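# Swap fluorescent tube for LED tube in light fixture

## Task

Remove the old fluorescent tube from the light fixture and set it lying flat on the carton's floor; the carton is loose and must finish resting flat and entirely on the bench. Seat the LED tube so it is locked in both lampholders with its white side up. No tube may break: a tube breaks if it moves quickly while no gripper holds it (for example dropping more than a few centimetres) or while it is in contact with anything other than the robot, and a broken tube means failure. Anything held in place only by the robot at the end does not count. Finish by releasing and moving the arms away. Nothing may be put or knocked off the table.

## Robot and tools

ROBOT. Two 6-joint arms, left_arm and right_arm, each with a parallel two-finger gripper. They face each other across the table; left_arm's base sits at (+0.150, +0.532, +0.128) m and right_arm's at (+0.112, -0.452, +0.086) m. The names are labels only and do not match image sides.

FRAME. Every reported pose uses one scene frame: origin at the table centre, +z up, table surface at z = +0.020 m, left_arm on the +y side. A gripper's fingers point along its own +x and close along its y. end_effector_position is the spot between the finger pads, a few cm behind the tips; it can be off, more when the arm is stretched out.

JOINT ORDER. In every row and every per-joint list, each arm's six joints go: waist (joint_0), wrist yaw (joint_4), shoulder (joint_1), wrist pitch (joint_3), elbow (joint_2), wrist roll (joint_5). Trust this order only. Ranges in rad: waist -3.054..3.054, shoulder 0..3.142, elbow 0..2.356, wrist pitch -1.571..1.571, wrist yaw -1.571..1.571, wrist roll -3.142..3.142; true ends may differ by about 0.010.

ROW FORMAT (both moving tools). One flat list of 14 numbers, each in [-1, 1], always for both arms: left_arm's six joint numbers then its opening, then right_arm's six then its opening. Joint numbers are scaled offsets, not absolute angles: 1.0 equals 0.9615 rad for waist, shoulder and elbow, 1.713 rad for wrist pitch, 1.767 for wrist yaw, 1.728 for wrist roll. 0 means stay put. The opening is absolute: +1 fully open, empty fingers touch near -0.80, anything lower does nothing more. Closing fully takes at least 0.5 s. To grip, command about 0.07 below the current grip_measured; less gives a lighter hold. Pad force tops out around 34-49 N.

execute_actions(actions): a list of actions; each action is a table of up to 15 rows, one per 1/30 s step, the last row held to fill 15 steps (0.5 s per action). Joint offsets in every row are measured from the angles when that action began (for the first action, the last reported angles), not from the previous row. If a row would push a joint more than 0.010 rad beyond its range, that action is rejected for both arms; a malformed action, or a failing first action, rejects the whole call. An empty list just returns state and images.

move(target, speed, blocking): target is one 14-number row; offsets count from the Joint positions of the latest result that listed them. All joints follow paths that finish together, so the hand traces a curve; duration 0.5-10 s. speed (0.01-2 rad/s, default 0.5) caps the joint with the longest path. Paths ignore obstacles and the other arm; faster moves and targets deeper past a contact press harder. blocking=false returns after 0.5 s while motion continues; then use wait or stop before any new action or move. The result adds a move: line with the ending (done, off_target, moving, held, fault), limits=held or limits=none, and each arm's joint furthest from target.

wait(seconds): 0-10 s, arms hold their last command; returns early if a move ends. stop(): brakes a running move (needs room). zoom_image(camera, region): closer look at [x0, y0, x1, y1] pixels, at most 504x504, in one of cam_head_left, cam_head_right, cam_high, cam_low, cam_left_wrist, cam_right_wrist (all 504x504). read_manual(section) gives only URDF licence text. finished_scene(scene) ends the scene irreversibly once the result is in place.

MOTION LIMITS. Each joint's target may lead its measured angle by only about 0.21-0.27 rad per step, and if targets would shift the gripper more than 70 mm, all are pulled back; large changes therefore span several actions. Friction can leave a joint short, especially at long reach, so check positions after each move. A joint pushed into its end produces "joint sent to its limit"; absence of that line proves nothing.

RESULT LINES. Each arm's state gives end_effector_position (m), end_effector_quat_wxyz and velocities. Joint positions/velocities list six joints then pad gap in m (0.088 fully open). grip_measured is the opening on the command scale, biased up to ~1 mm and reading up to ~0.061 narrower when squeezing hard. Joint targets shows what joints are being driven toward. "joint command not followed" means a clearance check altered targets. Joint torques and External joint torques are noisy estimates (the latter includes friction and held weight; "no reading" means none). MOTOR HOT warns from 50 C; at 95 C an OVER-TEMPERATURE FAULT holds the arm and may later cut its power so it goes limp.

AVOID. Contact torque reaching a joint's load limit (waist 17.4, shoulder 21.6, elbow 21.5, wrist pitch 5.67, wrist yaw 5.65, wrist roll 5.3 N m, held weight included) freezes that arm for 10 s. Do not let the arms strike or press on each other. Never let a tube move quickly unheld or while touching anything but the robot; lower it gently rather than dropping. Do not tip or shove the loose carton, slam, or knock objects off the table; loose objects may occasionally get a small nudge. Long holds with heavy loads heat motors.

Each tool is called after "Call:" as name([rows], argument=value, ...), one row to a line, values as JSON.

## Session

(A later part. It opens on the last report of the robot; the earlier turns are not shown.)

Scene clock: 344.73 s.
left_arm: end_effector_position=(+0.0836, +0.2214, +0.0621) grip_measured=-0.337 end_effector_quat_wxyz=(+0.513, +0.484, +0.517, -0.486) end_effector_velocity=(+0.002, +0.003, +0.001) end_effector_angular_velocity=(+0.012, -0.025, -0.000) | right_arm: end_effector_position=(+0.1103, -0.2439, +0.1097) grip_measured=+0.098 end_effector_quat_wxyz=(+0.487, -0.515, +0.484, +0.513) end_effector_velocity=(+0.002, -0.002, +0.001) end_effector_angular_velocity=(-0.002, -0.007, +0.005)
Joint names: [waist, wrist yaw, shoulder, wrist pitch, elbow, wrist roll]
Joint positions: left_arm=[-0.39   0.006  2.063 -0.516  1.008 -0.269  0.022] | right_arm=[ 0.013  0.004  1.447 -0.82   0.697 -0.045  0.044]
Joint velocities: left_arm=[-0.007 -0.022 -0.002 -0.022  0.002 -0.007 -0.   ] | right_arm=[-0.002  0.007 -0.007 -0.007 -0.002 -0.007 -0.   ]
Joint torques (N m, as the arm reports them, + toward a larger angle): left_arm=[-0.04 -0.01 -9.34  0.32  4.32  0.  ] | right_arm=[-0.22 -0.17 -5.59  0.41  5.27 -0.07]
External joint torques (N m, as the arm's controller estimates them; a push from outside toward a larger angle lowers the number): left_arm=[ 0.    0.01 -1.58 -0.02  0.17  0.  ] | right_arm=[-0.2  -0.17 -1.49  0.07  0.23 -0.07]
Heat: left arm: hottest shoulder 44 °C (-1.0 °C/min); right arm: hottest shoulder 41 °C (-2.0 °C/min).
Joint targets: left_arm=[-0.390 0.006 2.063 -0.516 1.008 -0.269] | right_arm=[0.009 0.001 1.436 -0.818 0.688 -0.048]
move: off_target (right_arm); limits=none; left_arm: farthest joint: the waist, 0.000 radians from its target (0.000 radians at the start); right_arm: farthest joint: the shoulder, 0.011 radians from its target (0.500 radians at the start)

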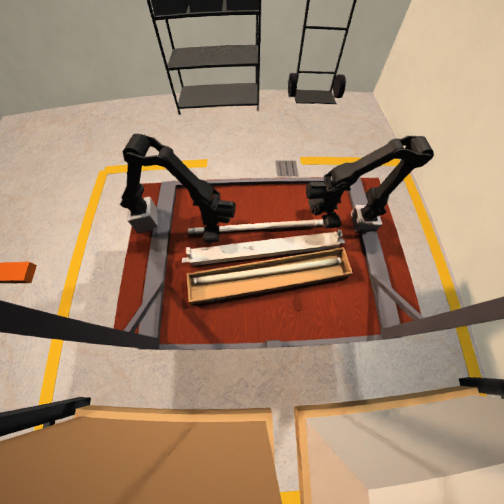

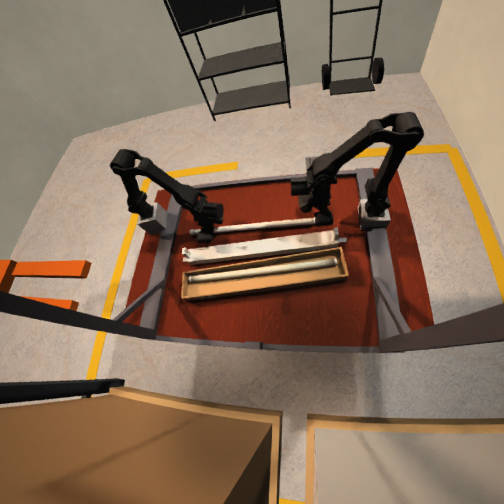

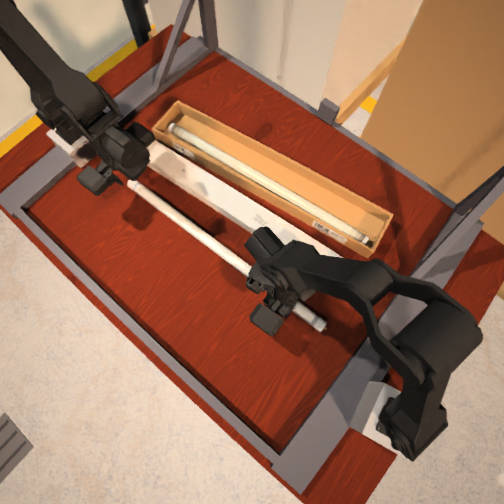

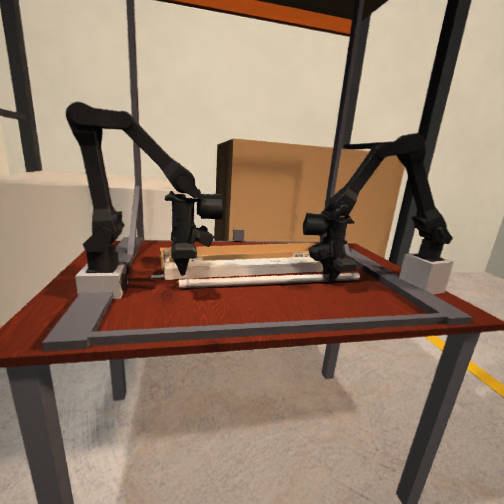

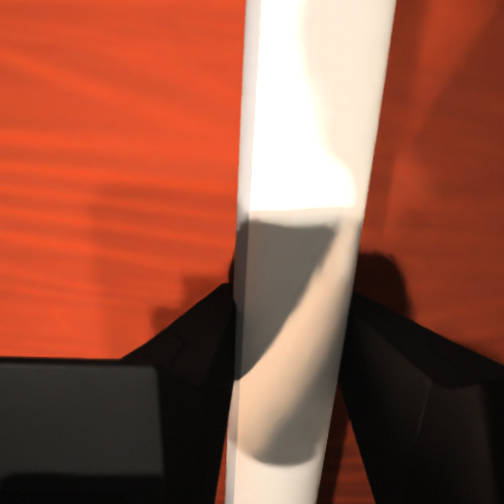

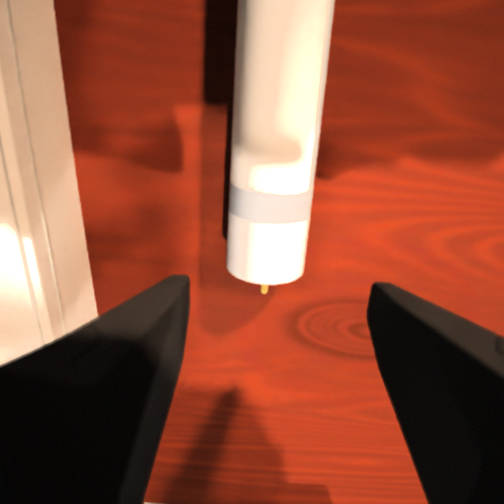

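Call:
move(target=[0,0,0,0,0,0,-0.47,0.017,0,0.52,-0.033,0.575,0.01,0.0], speed=0.5)

Call:
move(target=[0,0,0,0,0,0,-0.47,0,0,0.107,0.091,-0.08,0,0.0], speed=0.15)

Scene clock: 350.70 s.
left_arm: end_effector_position=(+0.0836, +0.2214, +0.0621) grip_measured=-0.337 end_effector_quat_wxyz=(+0.513, +0.484, +0.517, -0.486) end_effector_velocity=(+0.000, +0.002, +0.000) end_effector_angular_velocity=(+0.009, +0.006, +0.010) | right_arm: end_effector_position=(+0.1044, -0.1107, +0.1074) grip_measured=+0.003 end_effector_quat_wxyz=(+0.488, -0.514, +0.484, +0.513) end_effector_velocity=(+0.002, -0.002, +0.000) end_effector_angular_velocity=(-0.007, -0.008, +0.005)
Joint names: [waist, wrist yaw, shoulder, wrist pitch, elbow, wrist roll]
Joint positions: left_arm=[-0.39   0.006  2.063 -0.516  1.008 -0.269  0.022] | right_arm=[ 0.026  0.004  1.933 -0.875  1.24  -0.031  0.039]
Joint velocities: left_arm=[ 0.002  0.007 -0.002 -0.007 -0.002 -0.007 -0.   ] | right_arm=[-0.002  0.007 -0.002 -0.007 -0.002 -0.007 -0.   ]
Joint torques (N m, as the arm reports them, + toward a larger angle): left_arm=[-0.04 -0.01 -9.34  0.32  4.33  0.  ] | right_arm=[ 0.28  0.01 -6.83  0.18  7.52  0.1 ]
External joint torques (N m, as the arm's controller estimates them; a push from outside toward a larger angle lowers the number): left_arm=[-0.08  0.02 -1.61 -0.01  0.21  0.  ] | right_arm=[ 0.31  0.01  1.01 -0.15  2.36  0.09]
Heat: left arm: hottest shoulder 44 °C (+0.0 °C/min); right arm: hottest shoulder 40 °C (-4.0 °C/min).
Joint targets: left_arm=[-0.390 0.006 2.063 -0.516 1.008 -0.269] | right_arm=[0.029 0.004 1.947 -0.876 1.250 -0.028]
move: off_target (right_arm); limits=none; left_arm: farthest joint: the waist, 0.000 radians from its target (0.000 radians at the start); right_arm: farthest joint: the shoulder, 0.014 radians from its target (0.501 radians at the start)

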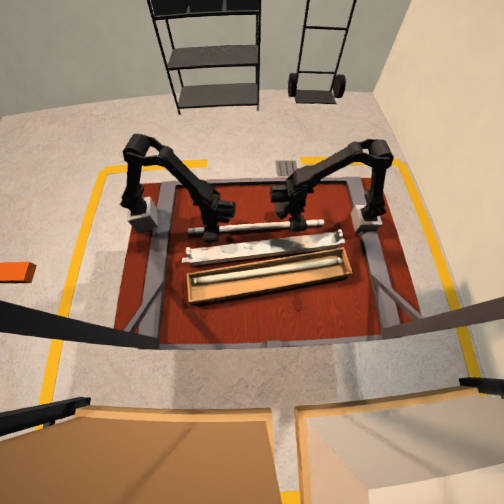

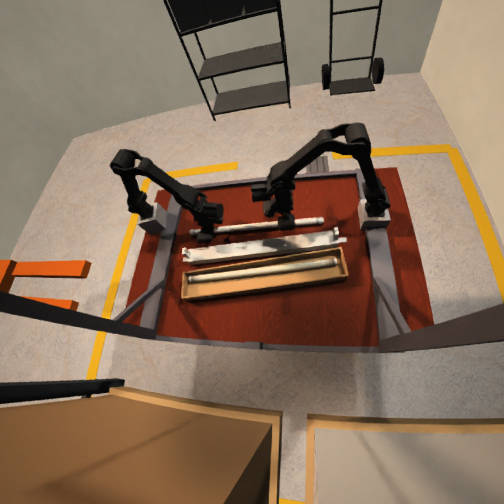

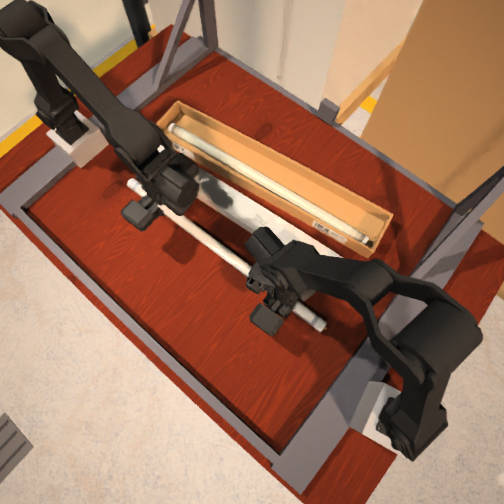

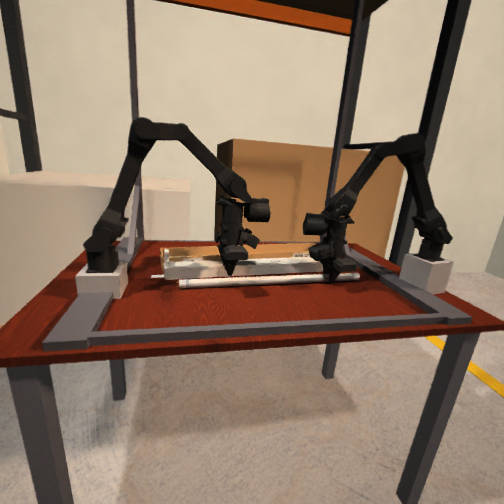

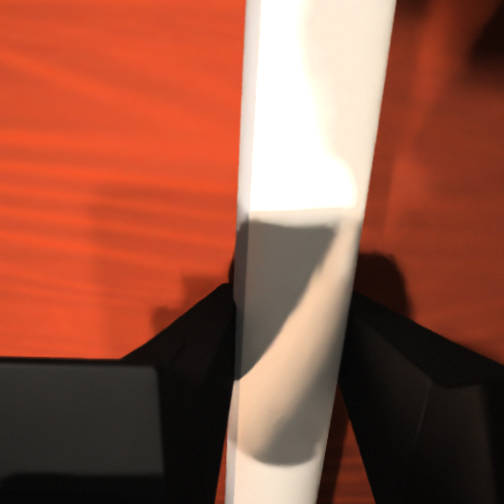

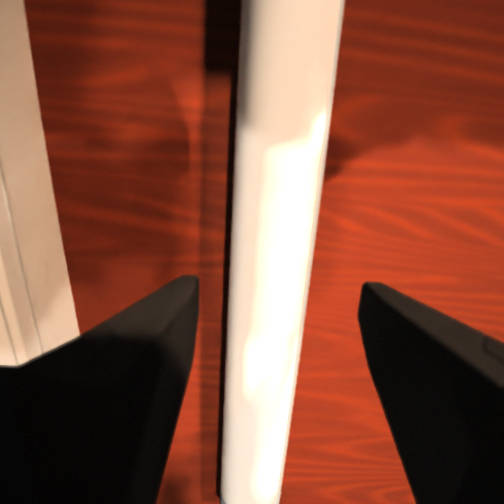

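Scene clock: 352.23 s.
left_arm: end_effector_position=(+0.0836, +0.2214, +0.0621) grip_measured=-0.337 end_effector_quat_wxyz=(+0.513, +0.484, +0.517, -0.486) end_effector_velocity=(+0.002, -0.000, +0.001) end_effector_angular_velocity=(+0.001, -0.008, +0.024) | right_arm: end_effector_position=(+0.1044, -0.1102, +0.0640) grip_measured=+0.002 end_effector_quat_wxyz=(+0.487, -0.515, +0.485, +0.512) end_effector_velocity=(+0.000, -0.002, +0.000) end_effector_angular_velocity=(-0.007, -0.007, +0.010)
Joint names: [waist, wrist yaw, shoulder, wrist pitch, elbow, wrist roll]
Joint positions: left_arm=[-0.39   0.006  2.063 -0.516  1.008 -0.269  0.022] | right_arm=[ 0.026  0.004  2.021 -0.721  1.171 -0.031  0.039]
Joint velocities: left_arm=[ 0.002 -0.007 -0.002 -0.007  0.002 -0.022 -0.   ] | right_arm=[ 0.002  0.007 -0.002 -0.007 -0.002 -0.007 -0.   ]
Joint torques (N m, as the arm reports them, + toward a larger angle): left_arm=[-0.04 -0.01 -9.34  0.32  4.32  0.  ] | right_arm=[ 0.06  0.06 -7.06  0.42  4.75 -0.01]
External joint torques (N m, as the arm's controller estimates them; a push from outside toward a larger angle lowers the number): left_arm=[-0.03  0.01 -1.58 -0.02  0.16  0.  ] | right_arm=[-0.01  0.06  0.9   0.1   0.03 -0.01]
Heat: left arm: hottest shoulder 44 °C (+0.0 °C/min); right arm: hottest shoulder 40 °C (-4.0 °C/min).
Joint targets: left_arm=[-0.390 0.006 2.063 -0.516 1.008 -0.269] | right_arm=[0.026 0.004 2.035 -0.719 1.163 -0.031]
move: off_target (right_arm); limits=none; left_arm: farthest joint: the waist, 0.000 radians from its target (0.000 radians at the start); right_arm: farthest joint: the shoulder, 0.015 radians from its target (0.103 radians at the start)

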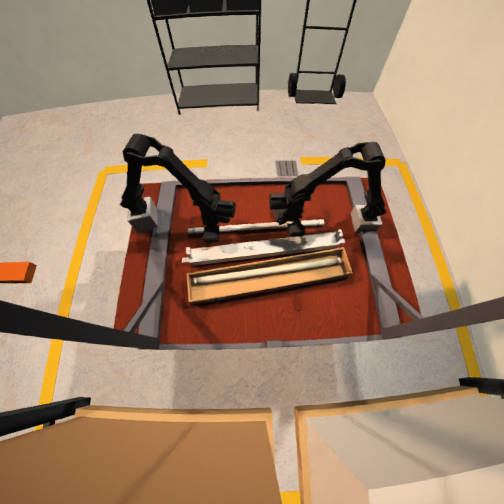

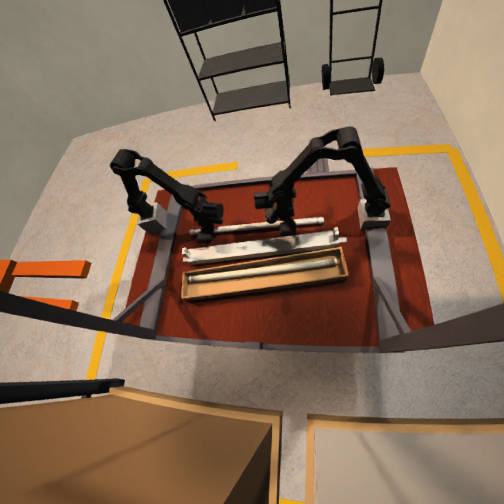

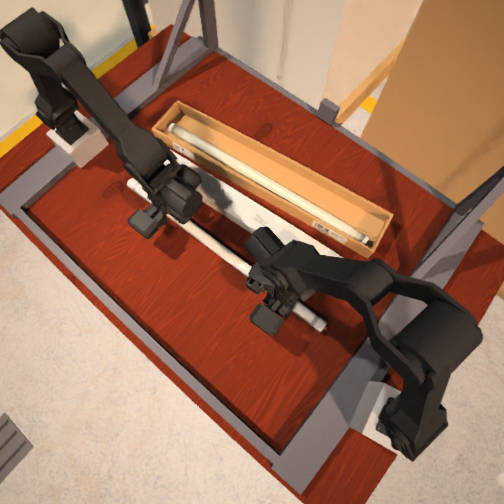

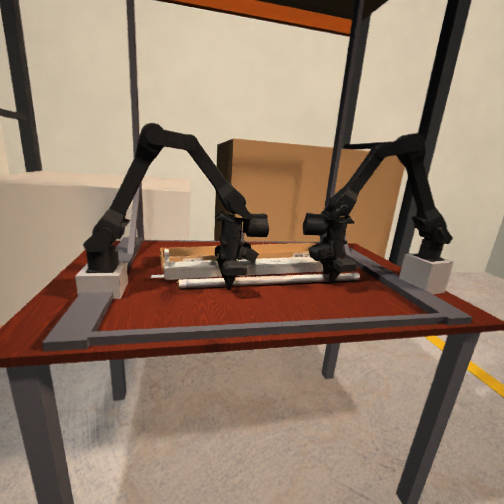

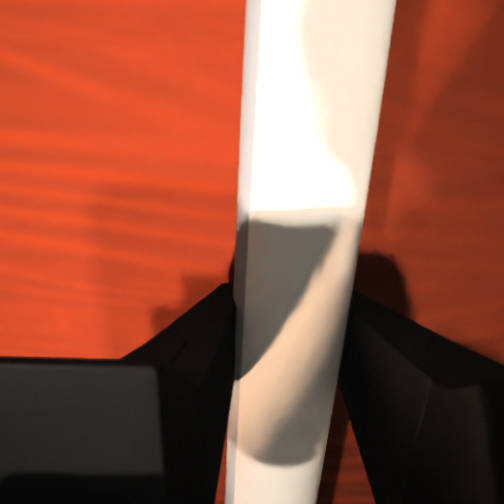

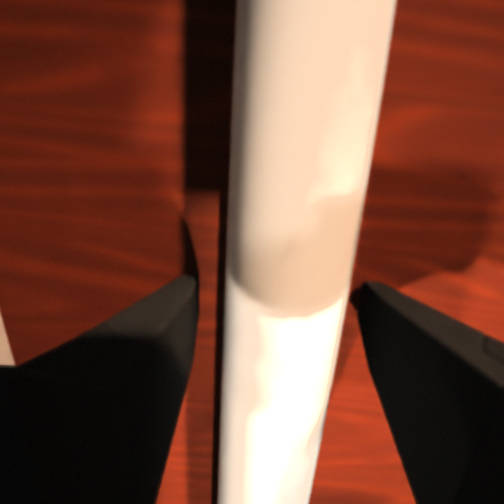

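Call:
move(target=[0,0,0,0,0,0,-0.47,0,0,0,0,0,0,-0.5])

Call:
move(target=[0,0,-0.165,-0.12,0.077,0,-0.47,0,0,-0.122,-0.117,0.116,0,-0.5], speed=0.12)

Call:
move(target=[0,0,-0.122,-0.12,0.12,0,-0.47,0,0,-0.082,-0.117,0.155,0,-0.5], speed=0.15)

Scene clock: 366.70 s.
left_arm: end_effector_position=(+0.0836, +0.2214, +0.0621) grip_measured=-0.337 end_effector_quat_wxyz=(+0.513, +0.484, +0.517, -0.486) end_effector_velocity=(+0.000, +0.000, +0.001) end_effector_angular_velocity=(+0.001, -0.008, -0.010) | right_arm: end_effector_position=(+0.1044, -0.1101, +0.0640) grip_measured=-0.383 end_effector_quat_wxyz=(+0.487, -0.515, +0.485, +0.512) end_effector_velocity=(-0.000, -0.002, +0.000) end_effector_angular_velocity=(-0.008, +0.007, +0.020)
Joint names: [waist, wrist yaw, shoulder, wrist pitch, elbow, wrist roll]
Joint positions: left_arm=[-0.39   0.006  2.063 -0.516  1.008 -0.269  0.022] | right_arm=[ 0.026  0.005  2.021 -0.72   1.171 -0.031  0.02 ]
Joint velocities: left_arm=[-0.002 -0.007 -0.002 -0.007  0.002  0.007 -0.   ] | right_arm=[-0.002 -0.007 -0.002 -0.007 -0.002 -0.022 -0.   ]
Joint torques (N m, as the arm reports them, + toward a larger angle): left_arm=[-0.04 -0.01 -9.35  0.31  4.32  0.  ] | right_arm=[ 0.07 -0.03 -8.71  0.23  5.86 -0.06]
External joint torques (N m, as the arm's controller estimates them; a push from outside toward a larger angle lowers the number): left_arm=[ 0.    0.01 -1.61 -0.02  0.2   0.  ] | right_arm=[ 0.07 -0.03 -0.74 -0.09  1.15 -0.06]
Heat: left arm: hottest shoulder 44 °C (+0.0 °C/min); right arm: hottest shoulder 40 °C (-3.0 °C/min).
Joint targets: left_arm=[-0.390 0.006 2.063 -0.516 1.008 -0.269] | right_arm=[0.026 0.004 2.021 -0.721 1.171 -0.031]
move: done; limits=none; left_arm: farthest joint: the waist, 0.000 radians from its target (0.000 radians at the start); right_arm: farthest joint: the wrist pitch, 0.001 radians from its target (0.001 radians at the start)

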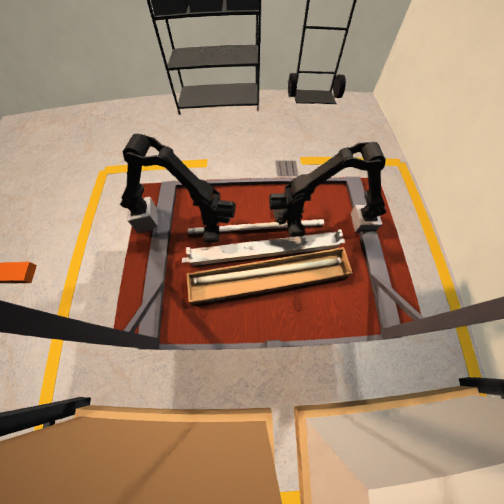

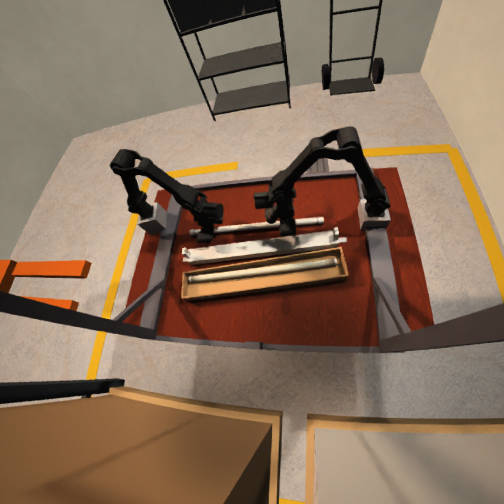

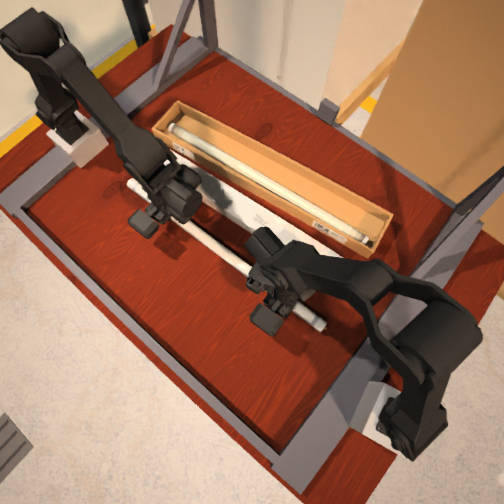

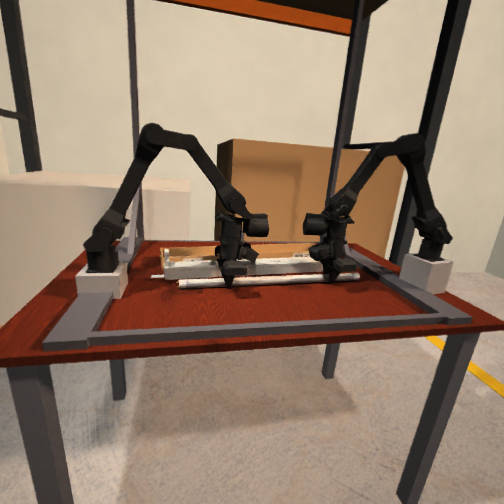

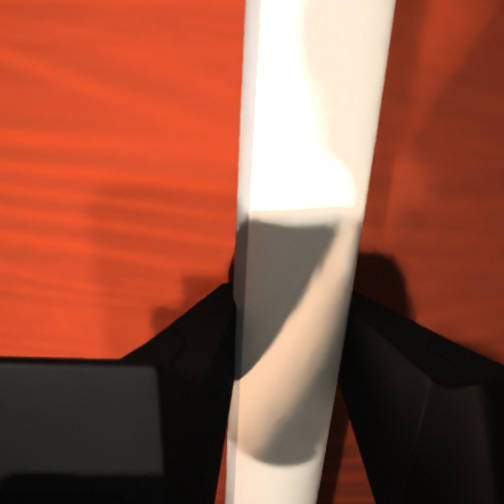

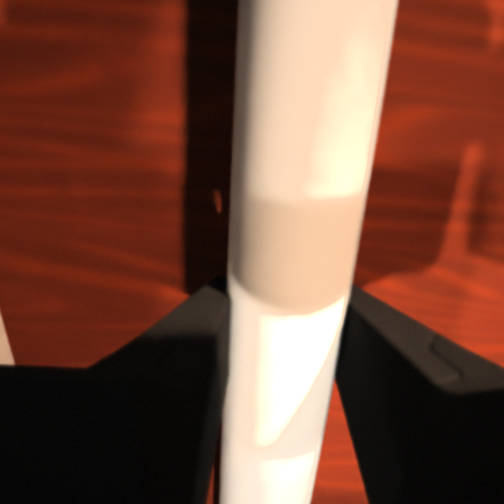

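Scene clock: 368.87 s.
left_arm: end_effector_position=(+0.0838, +0.2225, +0.1159) grip_measured=-0.337 end_effector_quat_wxyz=(+0.512, +0.485, +0.517, -0.485) end_effector_velocity=(+0.000, +0.000, +0.001) end_effector_angular_velocity=(+0.001, -0.008, +0.005) | right_arm: end_effector_position=(+0.1044, -0.1103, +0.1178) grip_measured=-0.383 end_effector_quat_wxyz=(+0.487, -0.515, +0.485, +0.512) end_effector_velocity=(-0.002, -0.002, +0.000) end_effector_angular_velocity=(-0.008, +0.022, +0.005)
Joint names: [waist, wrist yaw, shoulder, wrist pitch, elbow, wrist roll]
Joint positions: left_arm=[-0.39   0.006  1.923 -0.722  1.07  -0.269  0.022] | right_arm=[ 0.026  0.005  1.922 -0.921  1.27  -0.031  0.02 ]
Joint velocities: left_arm=[-0.002 -0.007 -0.002 -0.007  0.002 -0.007 -0.   ] | right_arm=[-0.002 -0.022 -0.002 -0.007 -0.002 -0.007  0.   ]
Joint torques (N m, as the arm reports them, + toward a larger angle): left_arm=[ -0.04  -0.01 -11.58   0.36   6.53   0.  ] | right_arm=[  0.05   0.04 -10.64   0.32   7.94   0.01]
External joint torques (N m, as the arm's controller estimates them; a push from outside toward a larger angle lowers the number): left_arm=[-0.04  0.01 -4.11  0.03  1.68  0.  ] | right_arm=[ 0.04  0.05 -2.86 -0.01  2.73  0.01]
Heat: left arm: hottest shoulder 45 °C (+1.0 °C/min); right arm: hottest shoulder 40 °C (-3.0 °C/min).
Joint targets: left_arm=[-0.390 0.006 1.904 -0.722 1.082 -0.269] | right_arm=[0.026 0.005 1.904 -0.921 1.282 -0.031]
move: off_target (left_arm, right_arm); limits=none; left_arm: farthest joint: the shoulder, 0.019 radians from its target (0.159 radians at the start); right_arm: farthest joint: the shoulder, 0.018 radians from its target (0.117 radians at the start)

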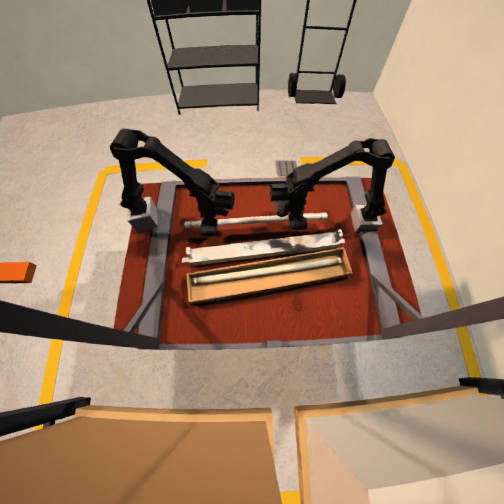

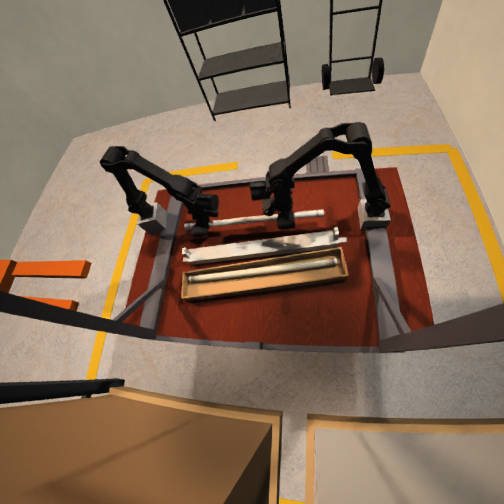

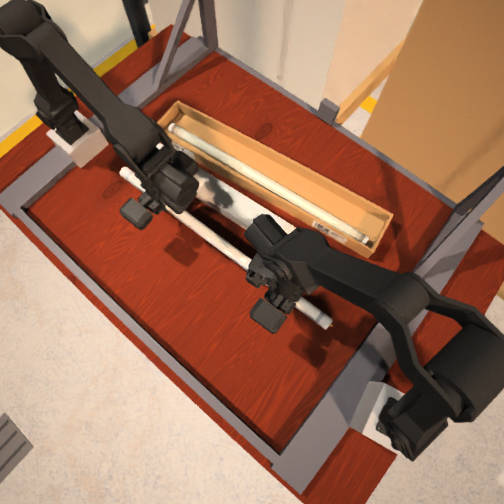

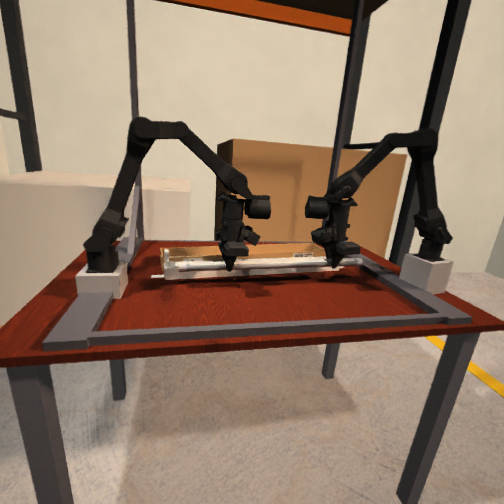

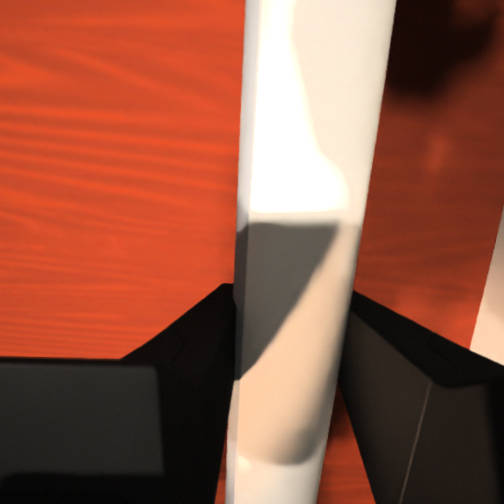

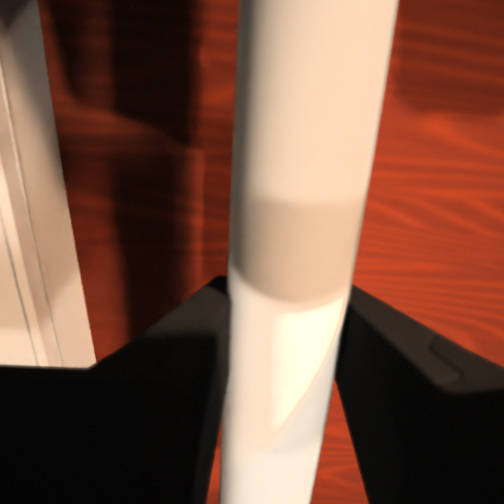

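Scene clock: 370.70 s.
left_arm: end_effector_position=(+0.0840, +0.2235, +0.1681) grip_measured=-0.337 end_effector_quat_wxyz=(+0.512, +0.486, +0.518, -0.484) end_effector_velocity=(+0.003, +0.003, +0.001) end_effector_angular_velocity=(+0.015, -0.011, -0.005) | right_arm: end_effector_position=(+0.1045, -0.1113, +0.1703) grip_measured=-0.383 end_effector_quat_wxyz=(+0.486, -0.516, +0.486, +0.511) end_effector_velocity=(-0.002, +0.000, +0.003) end_effector_angular_velocity=(+0.002, +0.022, +0.005)
Joint names: [waist, wrist yaw, shoulder, wrist pitch, elbow, wrist roll]
Joint positions: left_arm=[-0.39   0.006  1.823 -0.928  1.173 -0.269  0.022] | right_arm=[ 0.026  0.005  1.859 -1.122  1.405 -0.031  0.02 ]
Joint velocities: left_arm=[ 0.002 -0.007 -0.002 -0.022  0.002  0.007 -0.   ] | right_arm=[-0.002 -0.022 -0.002 -0.007  0.007 -0.007 -0.   ]
Joint torques (N m, as the arm reports them, + toward a larger angle): left_arm=[ -0.03  -0.01 -11.22   0.38   7.15   0.  ] | right_arm=[  0.22  -0.01 -10.34   0.37   8.39   0.  ]
External joint torques (N m, as the arm's controller estimates them; a push from outside toward a larger angle lowers the number): left_arm=[-0.12  0.03 -4.02  0.06  1.83  0.  ] | right_arm=[ 0.2   0.01 -2.64  0.05  2.81  0.  ]
Heat: left arm: hottest shoulder 45 °C (+1.0 °C/min); right arm: hottest shoulder 40 °C (-3.0 °C/min).
Joint targets: left_arm=[-0.390 0.006 1.806 -0.928 1.186 -0.269] | right_arm=[0.026 0.005 1.843 -1.121 1.419 -0.031]
move: off_target (left_arm, right_arm); limits=none; left_arm: farthest joint: the shoulder, 0.018 radians from its target (0.117 radians at the start); right_arm: farthest joint: the shoulder, 0.016 radians from its target (0.078 radians at the start)

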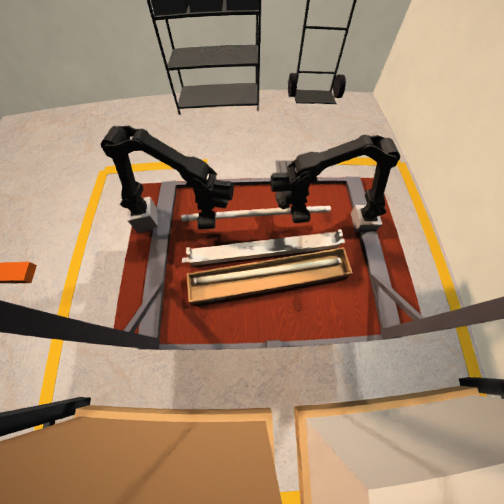

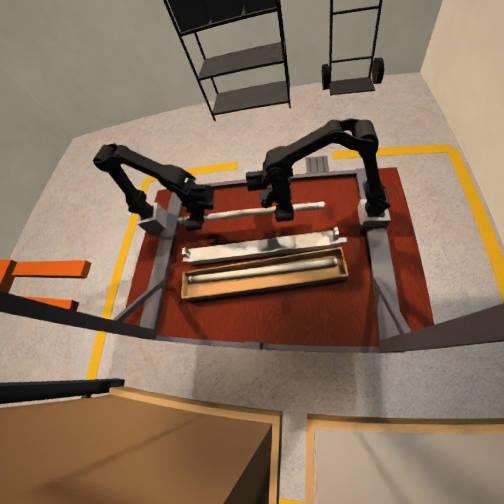

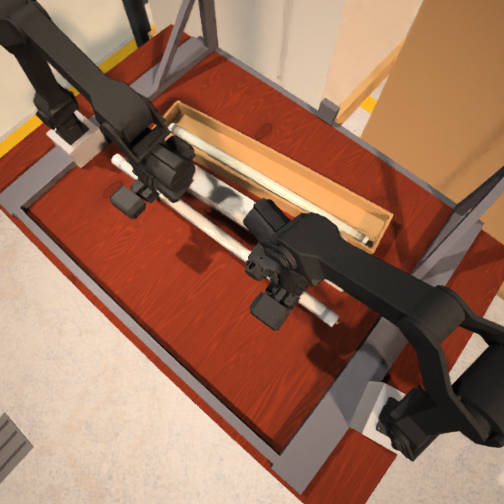

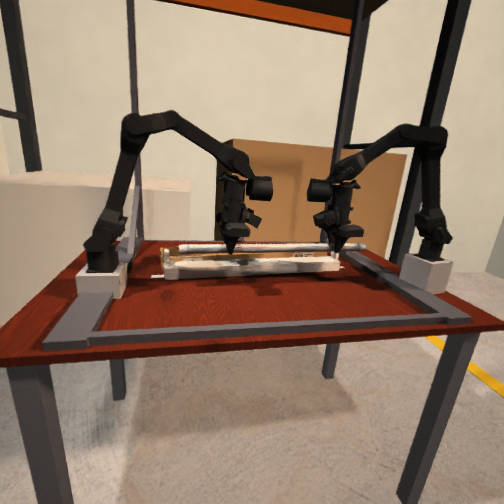

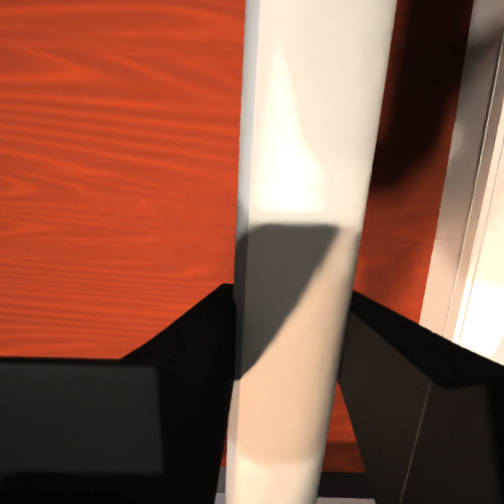

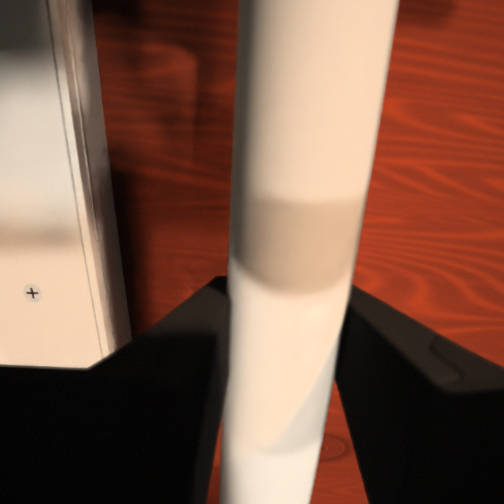

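Call:
move(target=[-0.169,0,0.137,-0.016,0.171,-0.110,-0.47,0.161,0,-0.062,0.015,-0.075,0.071,-0.5], speed=0.15)

Call:
move(target=[-0.137,0,0.167,-0.039,0.233,-0.093,-0.47,0.167,0,-0.012,0.005,-0.023,0.074,-0.5], speed=0.15)

Call:
zoom_image(camera="cam_low", region=[140,210,380,290])

Call:
zoom_image(camera="cam_head_left", region=[170,210,370,290])

Scene clock: 387.33 s.
left_arm: end_effector_position=(+0.0236, +0.2059, +0.1666) grip_measured=-0.337 end_effector_quat_wxyz=(+0.519, +0.478, +0.523, -0.478) end_effector_velocity=(-0.003, +0.002, +0.001) end_effector_angular_velocity=(+0.005, +0.006, -0.015) | right_arm: end_effector_position=(+0.0555, -0.1284, +0.1677) grip_measured=-0.383 end_effector_quat_wxyz=(+0.478, -0.524, +0.478, +0.518) end_effector_velocity=(+0.000, -0.002, +0.000) end_effector_angular_velocity=(-0.009, +0.006, +0.005)
Joint names: [waist, wrist yaw, shoulder, wrist pitch, elbow, wrist roll]
Joint positions: left_arm=[-0.549  0.006  1.941 -0.956  1.325 -0.454  0.022] | right_arm=[ 0.177  0.005  1.817 -1.1    1.339  0.089  0.02 ]
Joint velocities: left_arm=[-0.007  0.007 -0.002 -0.007  0.002  0.007 -0.   ] | right_arm=[-0.002 -0.007 -0.002 -0.007 -0.002 -0.007 -0.   ]
Joint torques (N m, as the arm reports them, + toward a larger angle): left_arm=[-0.41 -0.02 -8.11  0.32  7.12 -0.2 ] | right_arm=[ 0.38  0.05 -9.92  0.5   6.01  0.08]
External joint torques (N m, as the arm's controller estimates them; a push from outside toward a larger angle lowers the number): left_arm=[-0.41  0.02  0.13 -0.01  1.66 -0.2 ] | right_arm=[ 0.41  0.05 -2.65  0.19  0.54  0.08]
Heat: left arm: hottest shoulder 46 °C (+2.0 °C/min); right arm: hottest shoulder 42 °C (+0.0 °C/min).
Joint targets: left_arm=[-0.552 0.006 1.955 -0.956 1.337 -0.459] | right_arm=[0.180 0.005 1.800 -1.096 1.333 0.091]
move: off_target (left_arm, right_arm); limits=none; left_arm: farthest joint: the shoulder, 0.013 radians from its target (0.131 radians at the start); right_arm: farthest joint: the shoulder, 0.017 radians from its target (0.060 radians at the start)

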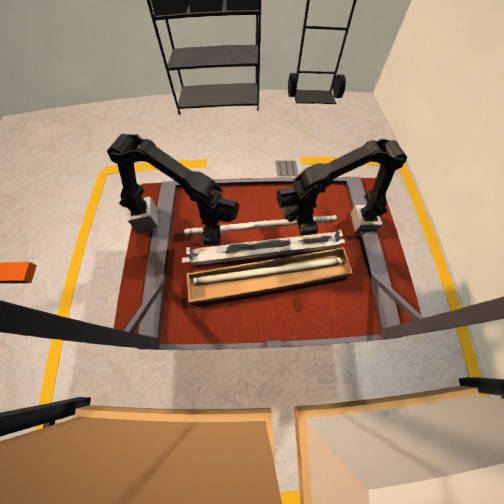

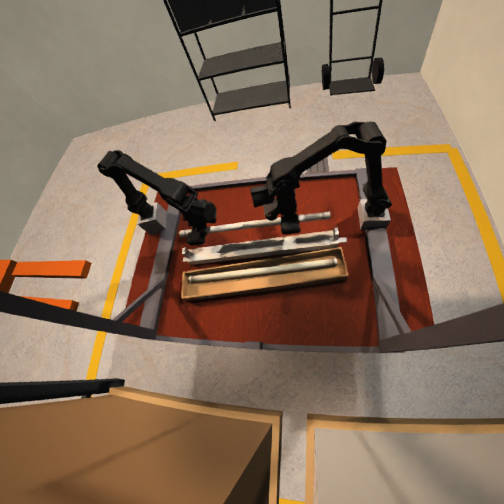

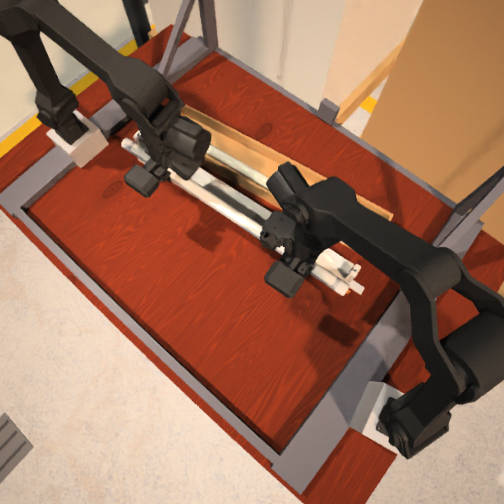

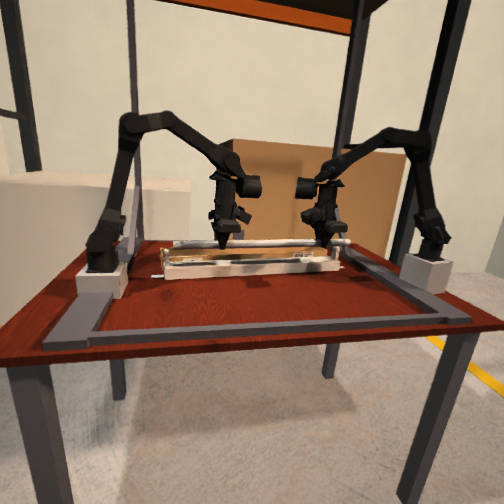

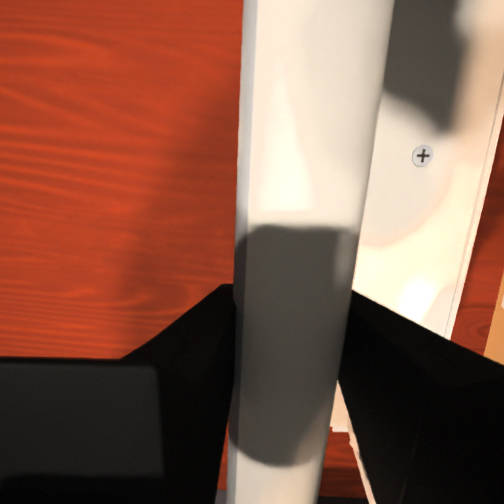

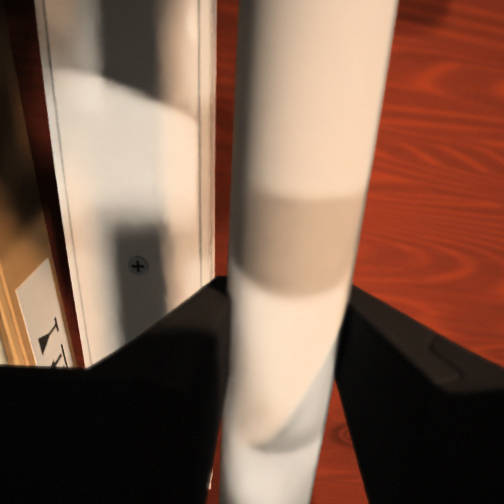

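Scene clock: 389.27 s.
left_arm: end_effector_position=(-0.0362, +0.1893, +0.1659) grip_measured=-0.337 end_effector_quat_wxyz=(+0.526, +0.471, +0.530, -0.471) end_effector_velocity=(-0.003, -0.001, -0.000) end_effector_angular_velocity=(-0.003, +0.010, +0.020) | right_arm: end_effector_position=(+0.0063, -0.1438, +0.1641) grip_measured=-0.383 end_effector_quat_wxyz=(+0.468, -0.534, +0.471, +0.523) end_effector_velocity=(+0.001, -0.005, +0.000) end_effector_angular_velocity=(-0.023, +0.000, +0.019)
Joint names: [waist, wrist yaw, shoulder, wrist pitch, elbow, wrist roll]
Joint positions: left_arm=[-0.677  0.006  2.087 -1.022  1.537 -0.61   0.022] | right_arm=[ 0.334  0.005  1.817 -1.094  1.325  0.214  0.02 ]
Joint velocities: left_arm=[-0.002  0.007  0.002  0.007  0.002 -0.022  0.   ] | right_arm=[-0.002 -0.007 -0.002 -0.022 -0.002 -0.022 -0.   ]
Joint torques (N m, as the arm reports them, + toward a larger angle): left_arm=[-0.38 -0.03 -9.25  0.28  7.23 -0.13] | right_arm=[ 0.21  0.07 -9.26  0.41  5.94  0.04]
External joint torques (N m, as the arm's controller estimates them; a push from outside toward a larger angle lowers the number): left_arm=[-0.37  0.01  0.04 -0.06  1.67 -0.13] | right_arm=[ 0.26  0.06 -1.97  0.12  0.5   0.04]
Heat: left arm: hottest shoulder 46 °C (+2.0 °C/min); right arm: hottest shoulder 42 °C (+0.0 °C/min).
Joint targets: left_arm=[-0.681 0.006 2.102 -1.023 1.549 -0.614] | right_arm=[0.338 0.005 1.805 -1.091 1.318 0.217]
move: off_target (left_arm, right_arm); limits=none; left_arm: farthest joint: the shoulder, 0.015 radians from its target (0.160 radians at the start); right_arm: farthest joint: the shoulder, 0.011 radians from its target (0.011 radians at the start)

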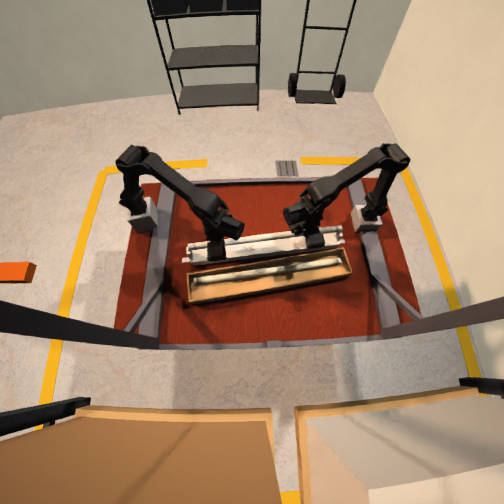

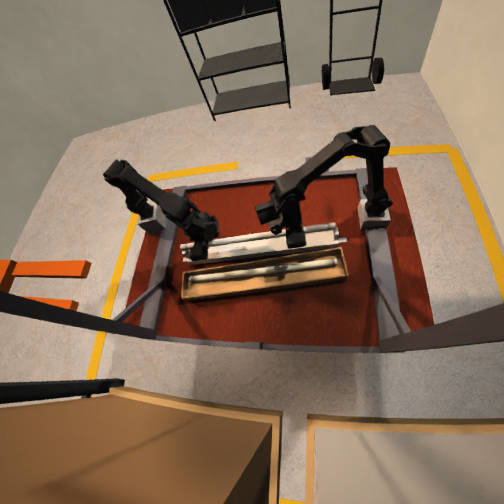

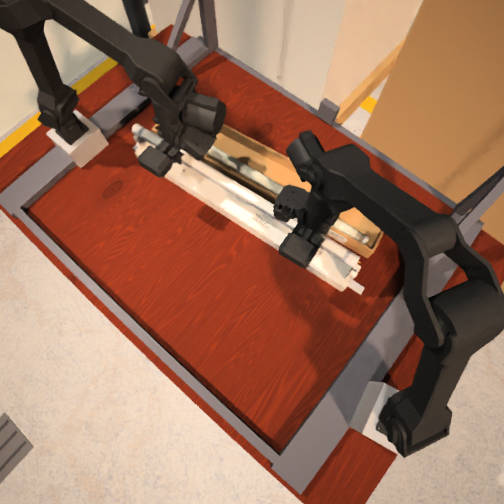

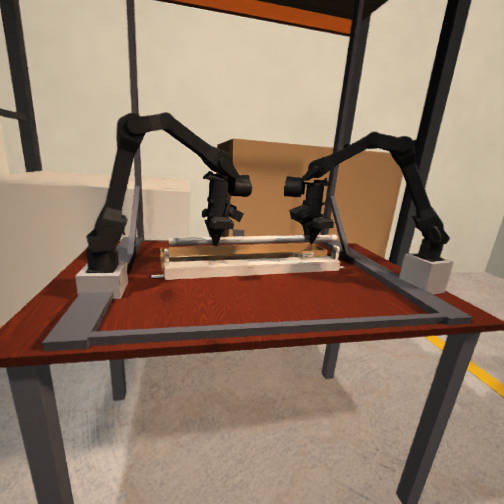

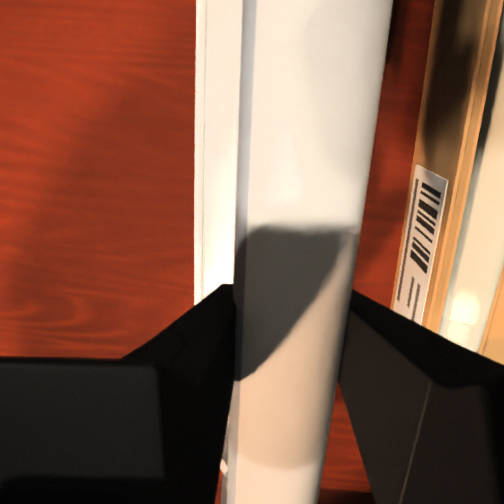

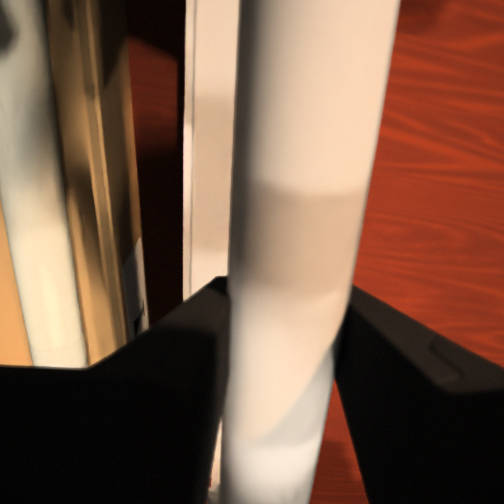

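Region (140, 210, 380, 290) of cam_low's 504x504 image, scaled by 2.100, with more detail than that image has.

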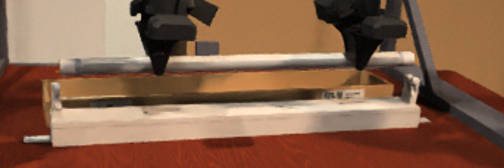

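Region (170, 210, 370, 290) of cam_head_left's 504x504 image, scaled by 2.520, with more detail than that image has; it fills the top 202 rows of this view, and the rest is white.

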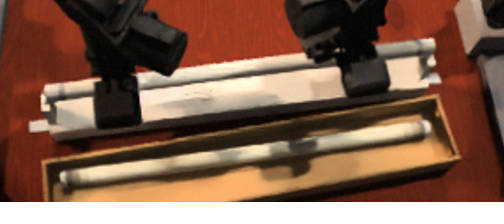

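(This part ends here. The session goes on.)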